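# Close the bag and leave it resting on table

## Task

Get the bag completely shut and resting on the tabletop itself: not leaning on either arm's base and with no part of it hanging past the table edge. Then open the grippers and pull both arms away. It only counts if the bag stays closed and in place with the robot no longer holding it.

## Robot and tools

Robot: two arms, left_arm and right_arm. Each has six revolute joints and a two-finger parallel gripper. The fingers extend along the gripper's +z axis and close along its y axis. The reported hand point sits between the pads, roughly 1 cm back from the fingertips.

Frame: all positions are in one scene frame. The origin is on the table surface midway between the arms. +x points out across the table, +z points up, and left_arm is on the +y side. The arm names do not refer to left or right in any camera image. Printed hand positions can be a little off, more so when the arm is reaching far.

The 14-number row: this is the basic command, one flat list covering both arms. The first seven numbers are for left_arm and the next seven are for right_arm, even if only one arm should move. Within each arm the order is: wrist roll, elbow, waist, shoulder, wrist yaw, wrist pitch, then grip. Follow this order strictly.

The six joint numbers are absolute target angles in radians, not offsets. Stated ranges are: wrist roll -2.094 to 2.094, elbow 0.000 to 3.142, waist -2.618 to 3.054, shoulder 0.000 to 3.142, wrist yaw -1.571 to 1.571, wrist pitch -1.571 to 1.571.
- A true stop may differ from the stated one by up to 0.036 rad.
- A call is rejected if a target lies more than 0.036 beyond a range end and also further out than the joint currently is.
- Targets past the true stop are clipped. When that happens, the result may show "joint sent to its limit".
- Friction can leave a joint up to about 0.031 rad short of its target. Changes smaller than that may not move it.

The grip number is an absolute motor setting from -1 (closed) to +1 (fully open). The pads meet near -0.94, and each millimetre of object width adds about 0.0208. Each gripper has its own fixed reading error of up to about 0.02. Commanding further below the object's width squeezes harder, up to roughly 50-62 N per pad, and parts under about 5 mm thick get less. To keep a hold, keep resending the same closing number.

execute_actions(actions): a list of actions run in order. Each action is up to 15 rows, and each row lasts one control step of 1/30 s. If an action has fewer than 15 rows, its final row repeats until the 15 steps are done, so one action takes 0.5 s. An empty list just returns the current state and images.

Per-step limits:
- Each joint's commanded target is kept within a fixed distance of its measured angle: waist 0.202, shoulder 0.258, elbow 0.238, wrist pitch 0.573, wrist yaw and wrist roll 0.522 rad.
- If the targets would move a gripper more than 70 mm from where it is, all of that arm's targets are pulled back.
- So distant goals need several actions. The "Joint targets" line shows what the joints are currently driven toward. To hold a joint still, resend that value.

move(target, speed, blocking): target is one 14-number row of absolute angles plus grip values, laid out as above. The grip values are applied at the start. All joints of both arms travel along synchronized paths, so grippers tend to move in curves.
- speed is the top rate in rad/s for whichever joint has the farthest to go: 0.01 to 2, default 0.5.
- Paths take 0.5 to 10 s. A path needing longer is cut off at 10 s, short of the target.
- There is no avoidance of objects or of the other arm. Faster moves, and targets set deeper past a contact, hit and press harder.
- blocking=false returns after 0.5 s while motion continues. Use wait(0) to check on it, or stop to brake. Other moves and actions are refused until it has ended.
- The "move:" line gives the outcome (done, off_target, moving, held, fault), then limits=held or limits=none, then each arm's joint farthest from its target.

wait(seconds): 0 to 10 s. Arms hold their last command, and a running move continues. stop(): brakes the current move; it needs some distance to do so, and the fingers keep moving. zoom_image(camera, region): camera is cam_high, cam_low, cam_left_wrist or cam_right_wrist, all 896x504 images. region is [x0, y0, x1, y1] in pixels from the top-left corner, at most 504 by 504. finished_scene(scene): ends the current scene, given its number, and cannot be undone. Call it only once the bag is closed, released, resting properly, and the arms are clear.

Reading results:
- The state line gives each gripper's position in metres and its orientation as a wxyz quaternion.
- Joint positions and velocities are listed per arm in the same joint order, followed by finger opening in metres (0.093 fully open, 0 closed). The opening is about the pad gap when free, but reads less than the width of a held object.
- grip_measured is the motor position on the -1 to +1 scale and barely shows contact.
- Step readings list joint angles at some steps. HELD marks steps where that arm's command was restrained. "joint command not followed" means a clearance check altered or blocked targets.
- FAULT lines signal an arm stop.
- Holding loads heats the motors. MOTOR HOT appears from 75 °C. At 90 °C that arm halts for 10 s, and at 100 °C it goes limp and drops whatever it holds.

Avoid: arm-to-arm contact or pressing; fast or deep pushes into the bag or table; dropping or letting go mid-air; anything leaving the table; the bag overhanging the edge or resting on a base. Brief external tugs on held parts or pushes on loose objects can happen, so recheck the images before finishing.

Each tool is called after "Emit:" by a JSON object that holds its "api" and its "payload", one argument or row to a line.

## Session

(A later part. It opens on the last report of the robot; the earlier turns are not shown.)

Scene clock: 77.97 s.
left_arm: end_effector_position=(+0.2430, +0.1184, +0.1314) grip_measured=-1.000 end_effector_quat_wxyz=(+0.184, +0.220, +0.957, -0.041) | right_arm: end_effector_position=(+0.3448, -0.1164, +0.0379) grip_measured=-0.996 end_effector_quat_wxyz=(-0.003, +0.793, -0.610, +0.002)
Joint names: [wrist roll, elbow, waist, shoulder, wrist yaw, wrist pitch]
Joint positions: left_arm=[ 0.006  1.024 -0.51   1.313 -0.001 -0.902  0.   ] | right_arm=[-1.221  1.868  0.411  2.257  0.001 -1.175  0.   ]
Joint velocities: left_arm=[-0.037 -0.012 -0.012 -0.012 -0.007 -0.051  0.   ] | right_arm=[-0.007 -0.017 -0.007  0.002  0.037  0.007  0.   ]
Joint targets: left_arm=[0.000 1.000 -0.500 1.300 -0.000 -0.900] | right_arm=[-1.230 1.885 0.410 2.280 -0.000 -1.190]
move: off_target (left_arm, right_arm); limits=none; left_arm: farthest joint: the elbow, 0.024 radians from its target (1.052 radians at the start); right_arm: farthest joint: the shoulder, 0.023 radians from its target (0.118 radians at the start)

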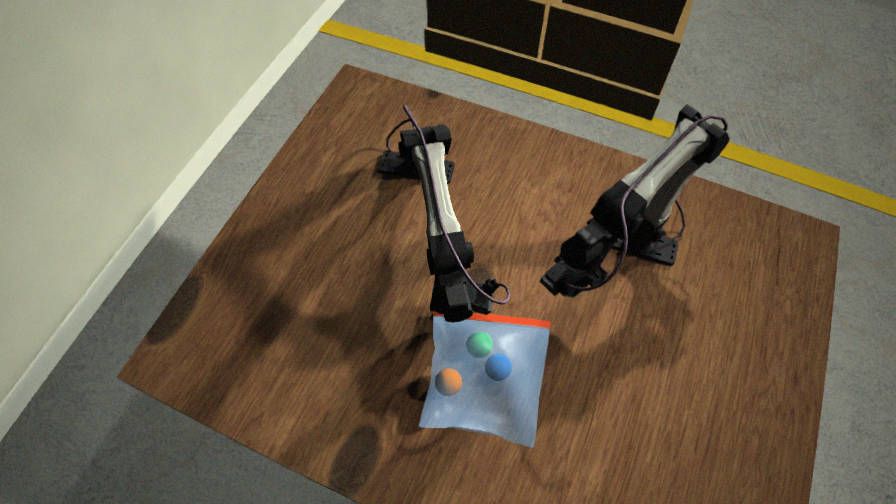

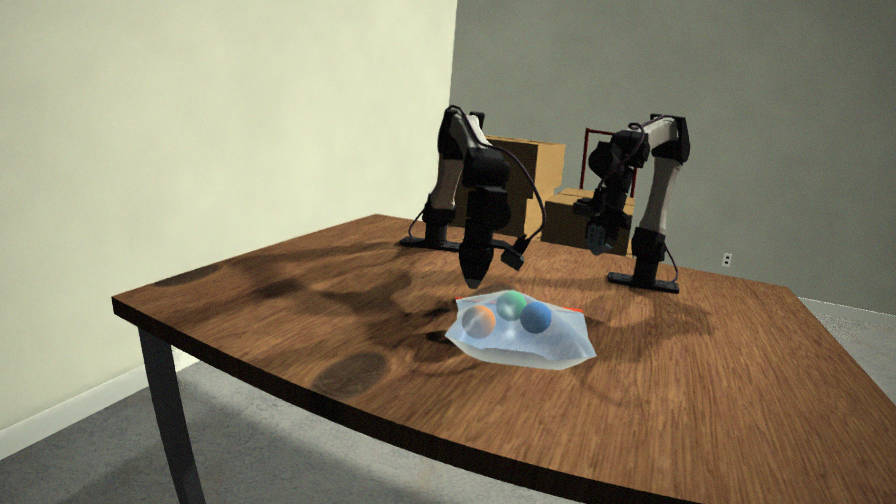

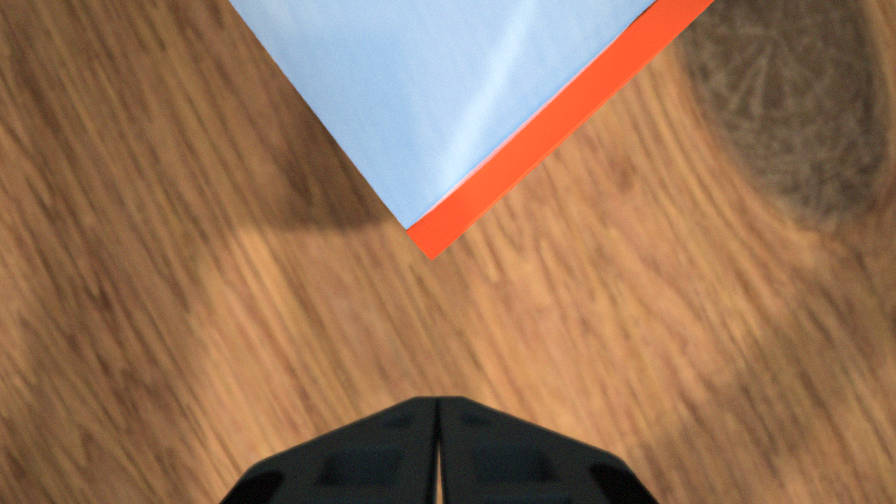

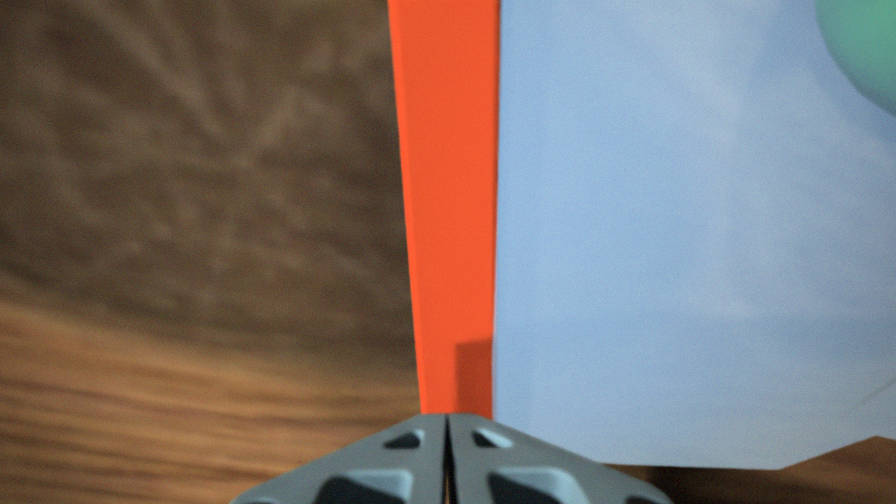

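Emit:
{"api": "move", "payload": {
  "target": [0.88,1.24,-0.465,1.865,0,-0.96,-1,-1.23,1.81,0.41,2.322,0,-1.07,-1],
  "speed": 0.9
}}

Emit:
{"api": "execute_actions", "payload": {
  "actions": [
    [[0.88,1.24,-0.465,1.865,0,-0.96,-1,-1.23,1.767,0.41,2.395,0,-1.1,-1]],
    [[0.88,1.24,-0.465,1.865,0,-0.96,-1,-1.27,1.84,0.375,2.25,0,-1.15,-1]]
  ]
}}

Scene clock: 84.57 s.
left_arm: end_effector_position=(+0.2756, +0.1155, +0.0311) grip_measured=-1.000 end_effector_quat_wxyz=(-0.000, +0.599, +0.801, +0.001) | right_arm: end_effector_position=(+0.3486, -0.1138, +0.0132) grip_measured=-0.996 end_effector_quat_wxyz=(-0.004, +0.793, -0.609, +0.002)
Joint names: [wrist roll, elbow, waist, shoulder, wrist yaw, wrist pitch]
Joint positions: left_arm=[ 0.874  1.222 -0.475  1.844 -0.001 -0.948  0.   ] | right_arm=[-1.222  1.831  0.411  2.294  0.001 -1.099  0.   ]
Joint velocities: left_arm=[ 0.022 -0.012  0.007 -0.007 -0.037  0.125  0.   ] | right_arm=[-0.037 -0.012  0.002 -0.002  0.007 -0.007  0.   ]
Joint targets: left_arm=[0.880 1.240 -0.465 1.865 -0.000 -0.960] | right_arm=[-1.230 1.810 0.410 2.322 0.000 -1.070]
move: off_target (left_arm, right_arm); limits=none; left_arm: farthest joint: the shoulder, 0.021 radians from its target (0.552 radians at the start); right_arm: farthest joint: the wrist pitch, 0.029 radians from its target (0.105 radians at the start)

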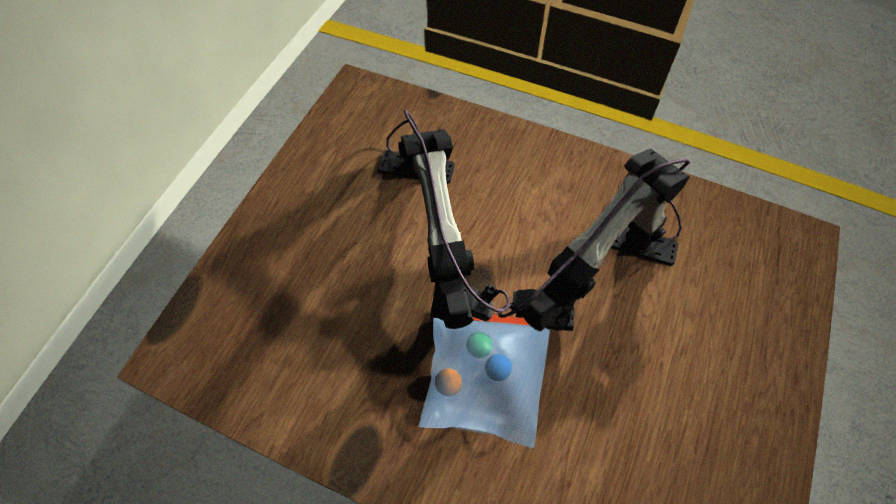

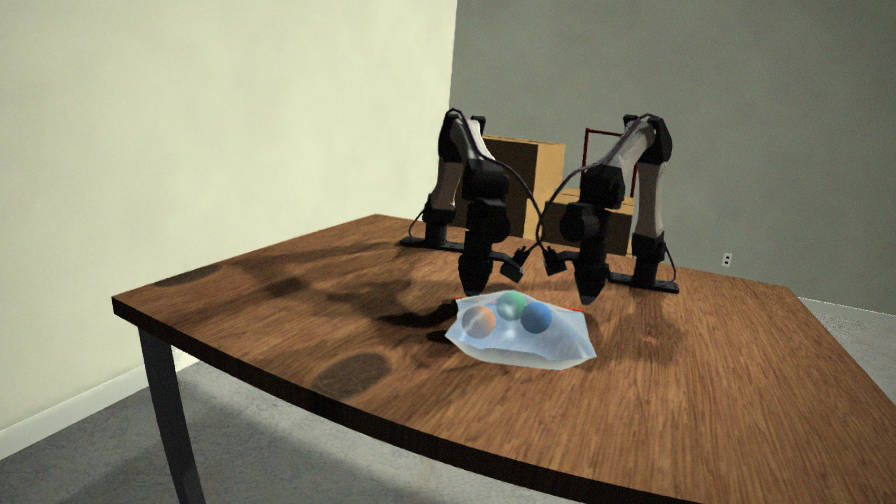

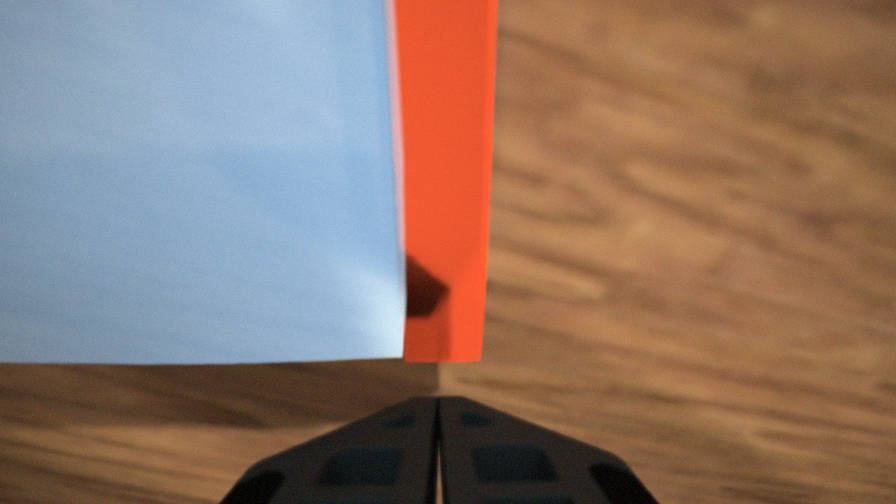

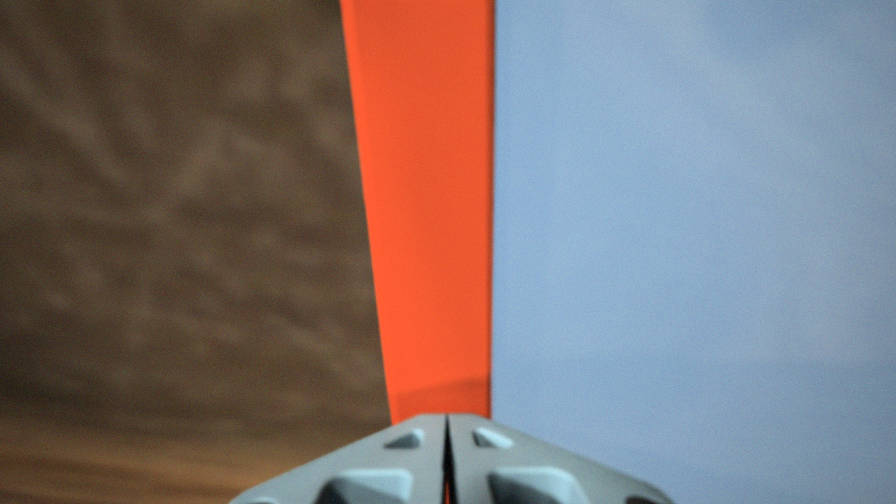

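Scene clock: 85.57 s.
left_arm: end_effector_position=(+0.2755, +0.1155, +0.0311) grip_measured=-1.000 end_effector_quat_wxyz=(-0.000, +0.599, +0.801, +0.000) | right_arm: end_effector_position=(+0.3516, -0.1295, +0.0249) grip_measured=-0.996 end_effector_quat_wxyz=(-0.000, +0.794, -0.607, +0.001)
Joint names: [wrist roll, elbow, waist, shoulder, wrist yaw, wrist pitch]
Joint positions: left_arm=[ 0.874  1.222 -0.475  1.844 -0.001 -0.948  0.   ] | right_arm=[-1.261  1.829  0.377  2.265  0.001 -1.133  0.   ]
Joint velocities: left_arm=[-0.037  0.007 -0.002  0.002 -0.022 -0.007  0.   ] | right_arm=[-0.066 -0.007 -0.002 -0.002 -0.051 -0.007  0.   ]
Joint targets: left_arm=[0.880 1.240 -0.465 1.865 0.000 -0.960] | right_arm=[-1.270 1.840 0.375 2.250 0.000 -1.150]
Step readings (joint positions; steps 1 to 15: 1st action; 16 to 30: 2nd action):
0: left_arm=[0.874 1.222 -0.475 1.844 -0.001 -0.948] | right_arm=[-1.222 1.831 0.411 2.294 0.001 -1.099]
1: left_arm=[0.874 1.222 -0.475 1.844 -0.001 -0.948] | right_arm=[-1.222 1.827 0.411 2.299 0.001 -1.098]
2: left_arm=[0.874 1.222 -0.475 1.844 -0.001 -0.948] | right_arm=[-1.222 1.827 0.411 2.299 0.002 -1.098]
4: left_arm=[0.874 1.222 -0.475 1.844 -0.001 -0.948] | right_arm=[-1.222 1.827 0.411 2.299 0.002 -1.097]
8: left_arm=[0.874 1.222 -0.475 1.844 -0.001 -0.948] | right_arm=[-1.222 1.827 0.411 2.299 0.002 -1.097]
15: left_arm=[0.874 1.222 -0.475 1.844 -0.001 -0.948] | right_arm=[-1.222 1.827 0.411 2.299 0.002 -1.097]
16: left_arm=[0.874 1.222 -0.475 1.844 -0.001 -0.948] | right_arm=[-1.229 1.829 0.409 2.291 0.001 -1.100]
17: left_arm=[0.874 1.222 -0.475 1.844 -0.001 -0.948] | right_arm=[-1.235 1.829 0.405 2.285 0.001 -1.106]
19: left_arm=[0.874 1.222 -0.475 1.844 -0.001 -0.948] | right_arm=[-1.245 1.829 0.394 2.273 0.001 -1.117]
23: left_arm=[0.874 1.222 -0.475 1.844 -0.001 -0.948] | right_arm=[-1.255 1.829 0.377 2.265 0.001 -1.127]
30: Joint positions above

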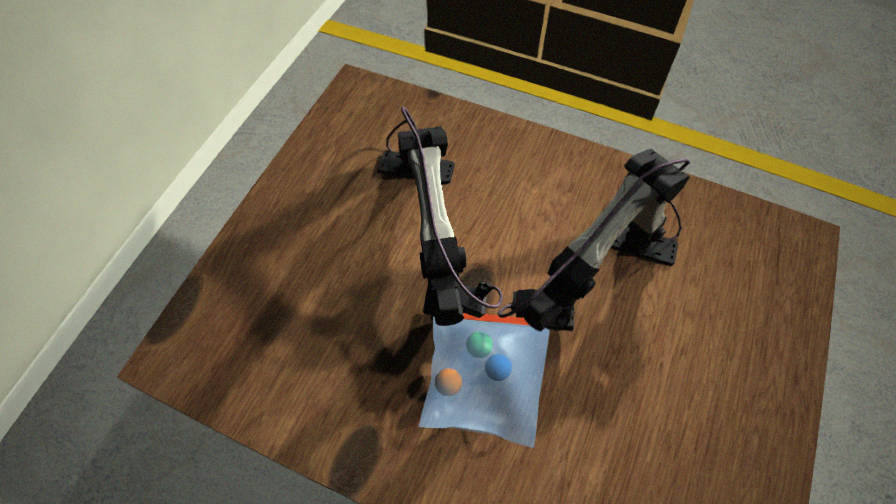

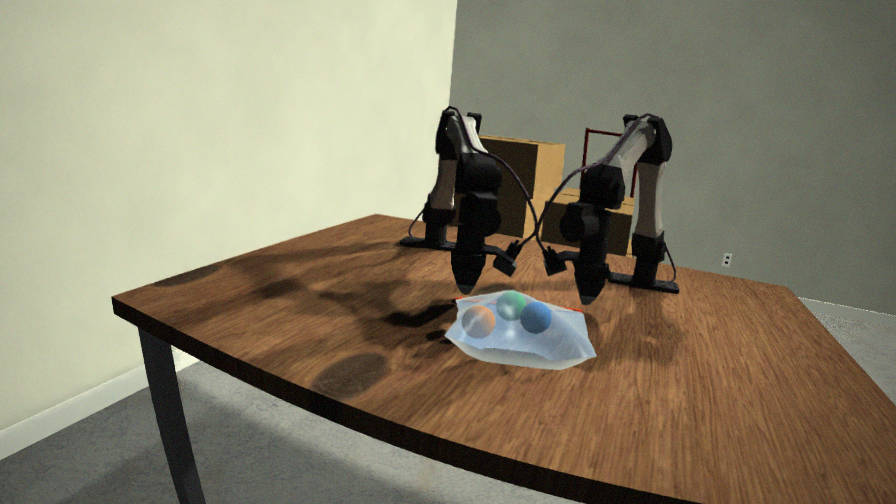

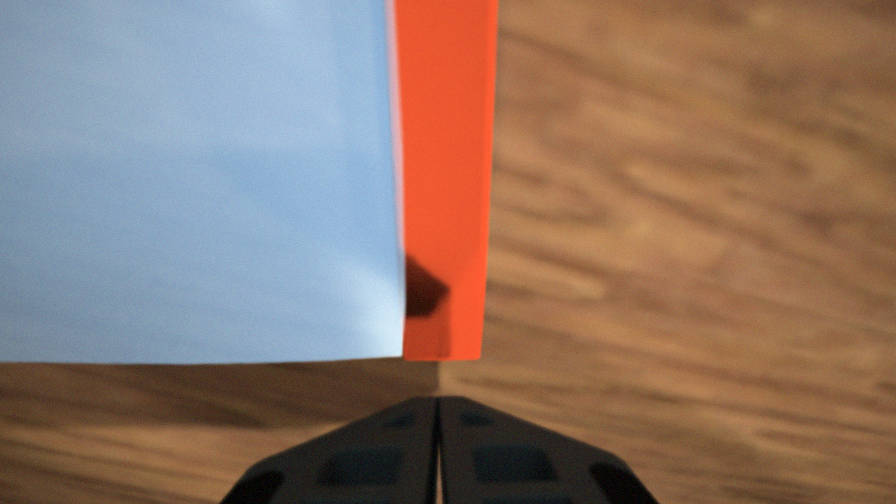

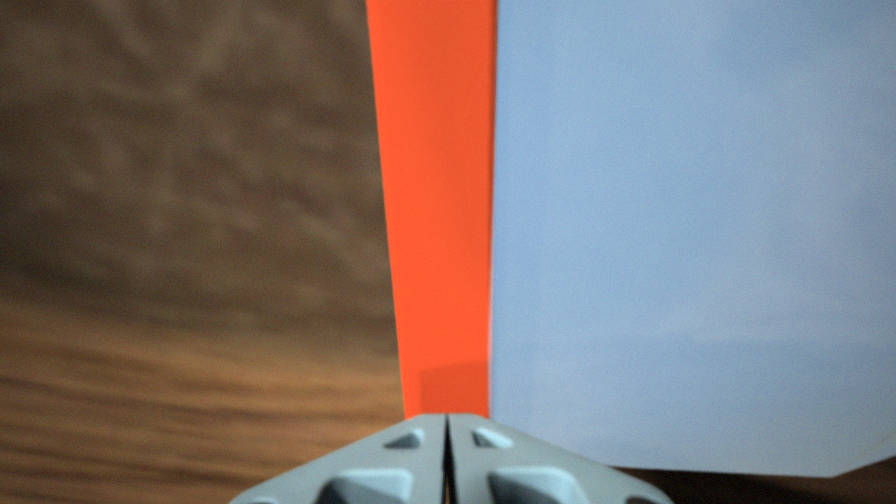

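Emit:
{"api": "execute_actions", "payload": {
  "actions": [
    [[0.86,1.265,-0.508,1.885,0,-0.96,-1,-1.27,1.782,0.375,2.307,0,-1.072,-1]],
    [[0.86,1.195,-0.508,1.918,0,-0.884,-1,-1.27,1.742,0.375,2.38,0,-1.1,-1]],
    [[0.86,1.155,-0.508,1.98,0,-0.905,-1,-1.27,1.83,0.375,2.23,0,-1.15,-1]],
    [[0.86,1.26,-0.508,1.85,0,-0.96,-1,-1.27,1.83,0.375,2.2,0,-1.15,-1]]
  ]
}}

Emit:
{"api": "move", "payload": {
  "target": [0,0.6,-0.65,1.0,0,-0.5,-1,0,0.75,0.5,1.3,0,-0.3,-1],
  "speed": 1.0
}}

Scene clock: 91.70 s.
left_arm: end_effector_position=(+0.2809, +0.1036, +0.0350) grip_measured=-1.000 end_effector_quat_wxyz=(+0.010, +0.606, +0.796, +0.003) | right_arm: end_effector_position=(+0.3516, -0.1295, +0.0422) grip_measured=-0.996 end_effector_quat_wxyz=(-0.017, +0.795, -0.607, +0.006)
Joint names: [wrist roll, elbow, waist, shoulder, wrist yaw, wrist pitch]
Joint positions: left_arm=[ 0.865  1.252 -0.501  1.855 -0.001 -0.946  0.   ] | right_arm=[-1.262  1.817  0.377  2.217  0.001 -1.136  0.   ]
Joint velocities: left_arm=[ 0.081  0.012  0.007  0.012 -0.022 -0.051  0.   ] | right_arm=[ 0.007 -0.002  0.007  0.007  0.007 -0.022  0.   ]
Joint targets: left_arm=[0.860 1.260 -0.508 1.850 0.000 -0.960] | right_arm=[-1.270 1.830 0.375 2.200 0.000 -1.150]
Step readings (joint positions; steps 1 to 15: 1st action; 16 to 30: 2nd action; 31 to 45: 3rd action; 46 to 60: 4th action):
0: left_arm=[0.874 1.222 -0.475 1.844 -0.001 -0.948] | right_arm=[-1.262 1.829 0.377 2.265 0.001 -1.135]
1: left_arm=[0.873 1.227 -0.477 1.847 -0.001 -0.953] | right_arm=[-1.262 1.824 0.377 2.265 0.001 -1.128]
2: left_arm=[0.872 1.235 -0.482 1.852 -0.001 -0.955] | right_arm=[-1.262 1.818 0.377 2.266 0.001 -1.117]
4: left_arm=[0.869 1.249 -0.494 1.858 -0.001 -0.955] | right_arm=[-1.262 1.807 0.377 2.273 0.001 -1.106]
8: left_arm=[0.867 1.253 -0.501 1.858 -0.001 -0.955] | right_arm=[-1.262 1.802 0.377 2.280 0.001 -1.097]
15: left_arm=[0.866 1.253 -0.501 1.858 -0.001 -0.955] | right_arm=[-1.262 1.802 0.377 2.280 0.001 -1.095]
16: left_arm=[0.866 1.248 -0.501 1.861 -0.001 -0.946] | right_arm=[-1.262 1.800 0.377 2.283 0.001 -1.095]
17: left_arm=[0.866 1.241 -0.501 1.865 -0.001 -0.932] | right_arm=[-1.262 1.800 0.377 2.283 0.001 -1.096]
19: left_arm=[0.866 1.228 -0.501 1.882 -0.001 -0.914] | right_arm=[-1.262 1.800 0.377 2.283 0.001 -1.095]
23: left_arm=[0.866 1.218 -0.501 1.894 -0.001 -0.902] | right_arm=[-1.262 1.800 0.377 2.283 0.001 -1.095]
30: left_arm=[0.866 1.218 -0.501 1.894 -0.001 -0.901] | right_arm=[-1.262 1.800 0.377 2.283 0.001 -1.095]
31: left_arm=[0.866 1.217 -0.501 1.897 -0.001 -0.901] | right_arm=[-1.262 1.805 0.377 2.276 0.001 -1.100]
32: left_arm=[0.866 1.217 -0.501 1.898 -0.001 -0.903] | right_arm=[-1.262 1.807 0.377 2.270 0.001 -1.107]
34: left_arm=[0.866 1.217 -0.501 1.898 -0.001 -0.903] | right_arm=[-1.262 1.811 0.377 2.257 0.001 -1.118]
38: left_arm=[0.866 1.217 -0.501 1.898 -0.001 -0.903] | right_arm=[-1.262 1.817 0.377 2.244 0.001 -1.127]
45: left_arm=[0.866 1.217 -0.501 1.898 -0.001 -0.903] | right_arm=[-1.262 1.817 0.377 2.244 0.001 -1.133]
46: left_arm=[0.866 1.224 -0.501 1.891 -0.001 -0.911] | right_arm=[-1.262 1.817 0.377 2.242 0.001 -1.133]
47: left_arm=[0.866 1.230 -0.501 1.884 -0.001 -0.920] | right_arm=[-1.262 1.817 0.377 2.239 0.001 -1.135]
49: left_arm=[0.866 1.242 -0.501 1.868 -0.001 -0.930] | right_arm=[-1.262 1.817 0.377 2.230 0.001 -1.135]
53: left_arm=[0.865 1.252 -0.501 1.855 -0.001 -0.937] | right_arm=[-1.262 1.817 0.377 2.217 0.001 -1.135]
60: Joint positions above

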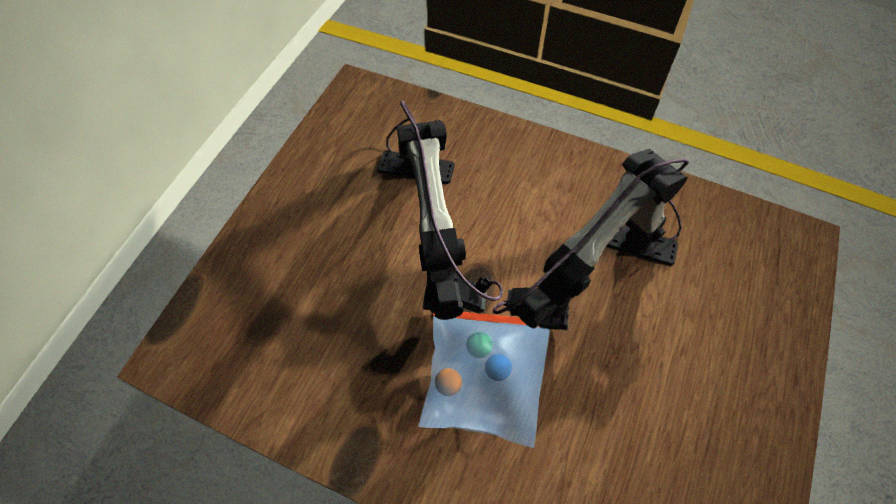

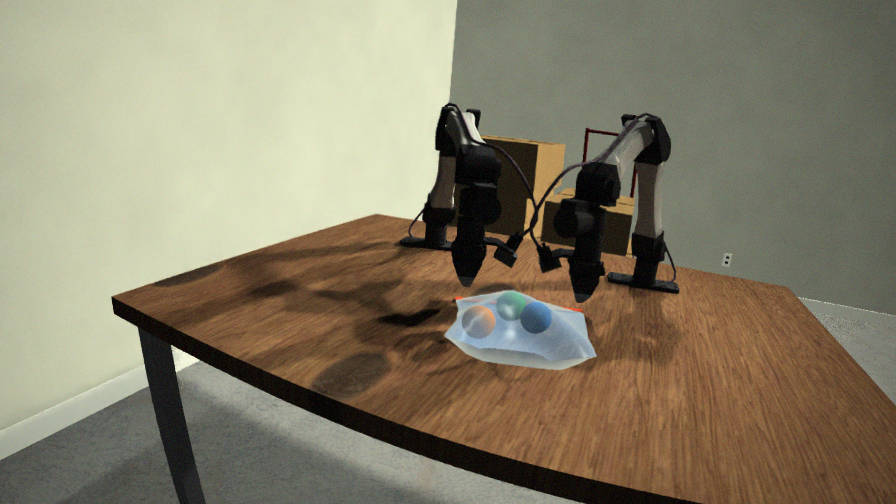

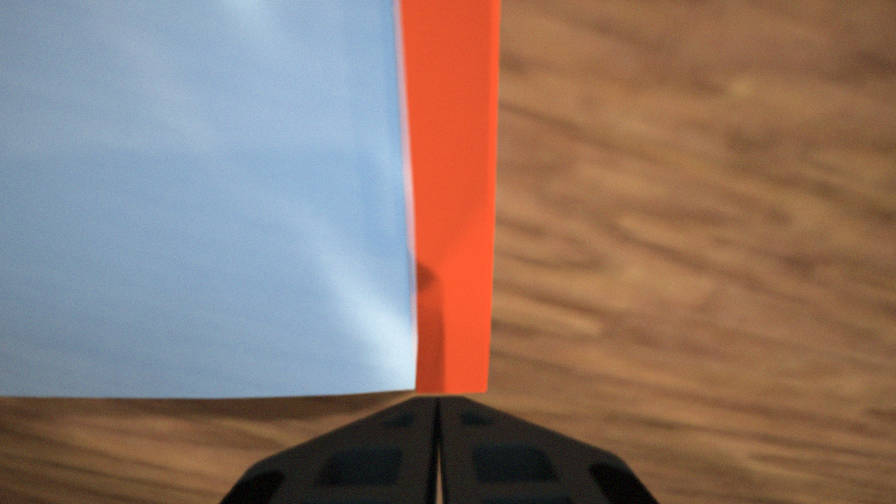

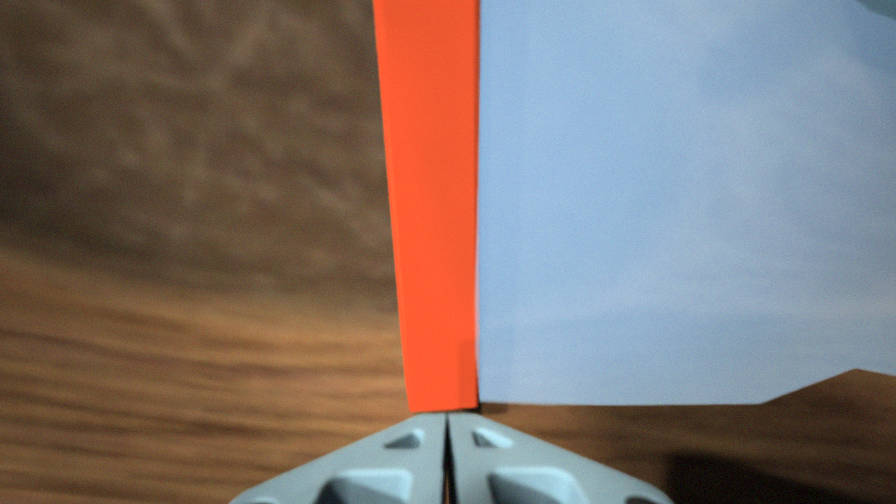

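Scene clock: 93.90 s.
left_arm: end_effector_position=(+0.2147, +0.0914, +0.1116) grip_measured=-1.000 end_effector_quat_wxyz=(+0.320, +0.270, +0.903, -0.093) | right_arm: end_effector_position=(+0.2558, -0.1443, +0.1049) grip_measured=-0.996 end_effector_quat_wxyz=(+0.322, -0.321, +0.883, +0.113)
Joint names: [wrist roll, elbow, waist, shoulder, wrist yaw, wrist pitch]
Joint positions: left_arm=[ 0.006  0.625 -0.64   1.017 -0.001 -0.499  0.   ] | right_arm=[-0.009  0.766  0.491  1.323  0.001 -0.318  0.   ]
Joint velocities: left_arm=[ 0.022  0.007 -0.002 -0.007  0.007 -0.022  0.   ] | right_arm=[-0.066  0.022  0.012 -0.002  0.022 -0.125  0.   ]
Joint targets: left_arm=[0.000 0.600 -0.650 1.000 -0.000 -0.500] | right_arm=[-0.000 0.750 0.500 1.300 -0.000 -0.300]
move: off_target (left_arm, right_arm); limits=none; left_arm: farthest joint: the elbow, 0.025 radians from its target (0.652 radians at the start); right_arm: farthest joint: the shoulder, 0.023 radians from its target (0.917 radians at the start)

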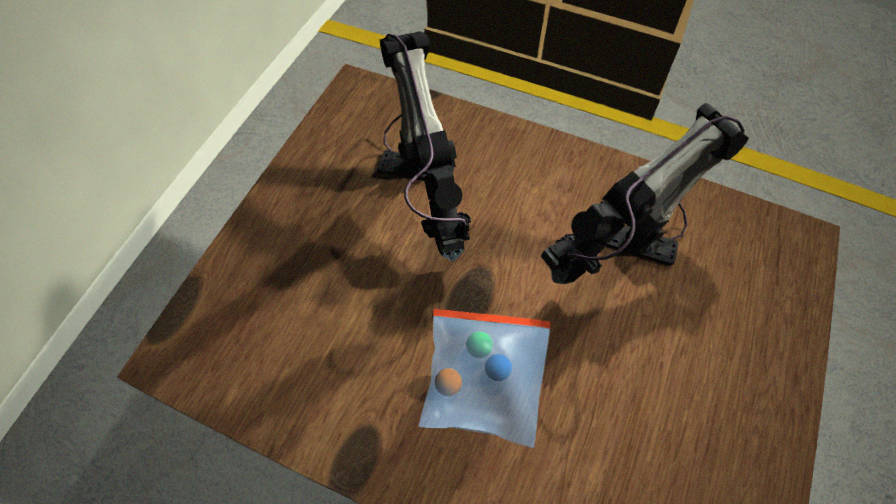

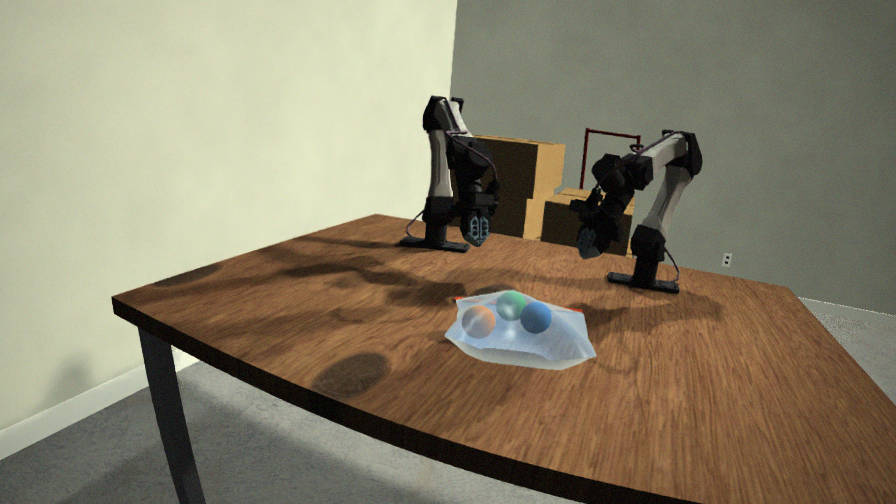

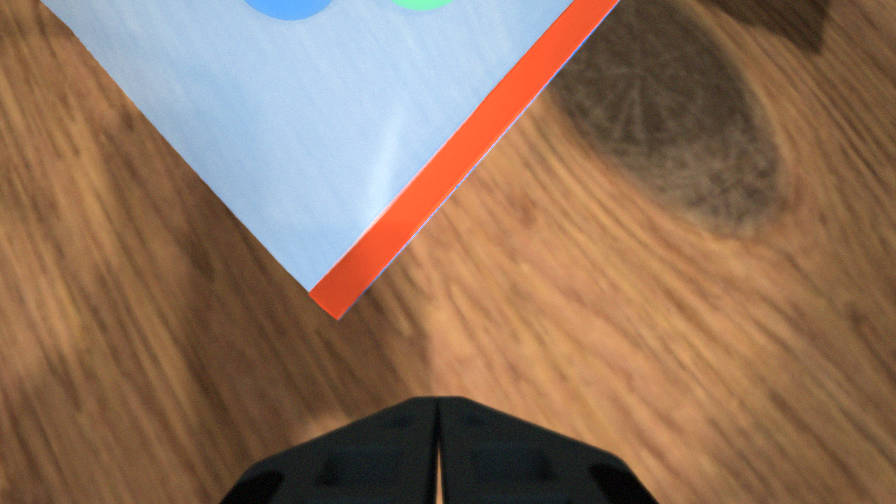

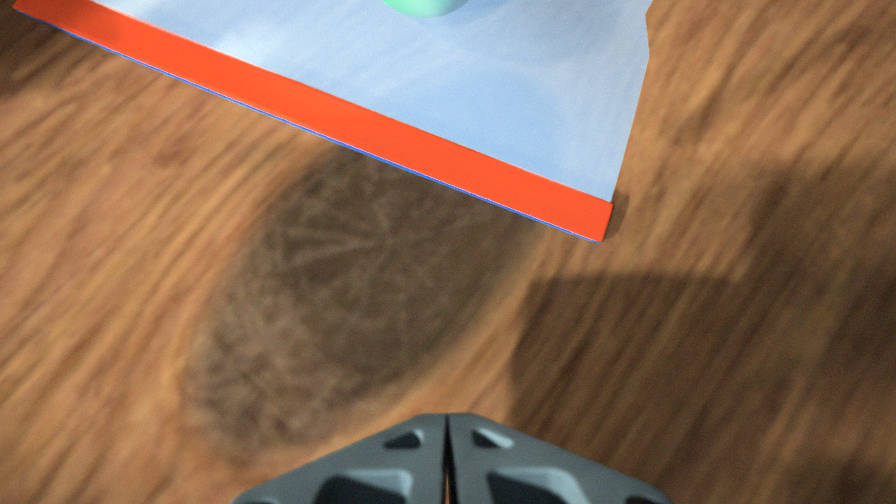

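Emit:
{"api": "finished_scene", "payload": {
  "scene": 2
}}

The scene is finished: the task was done.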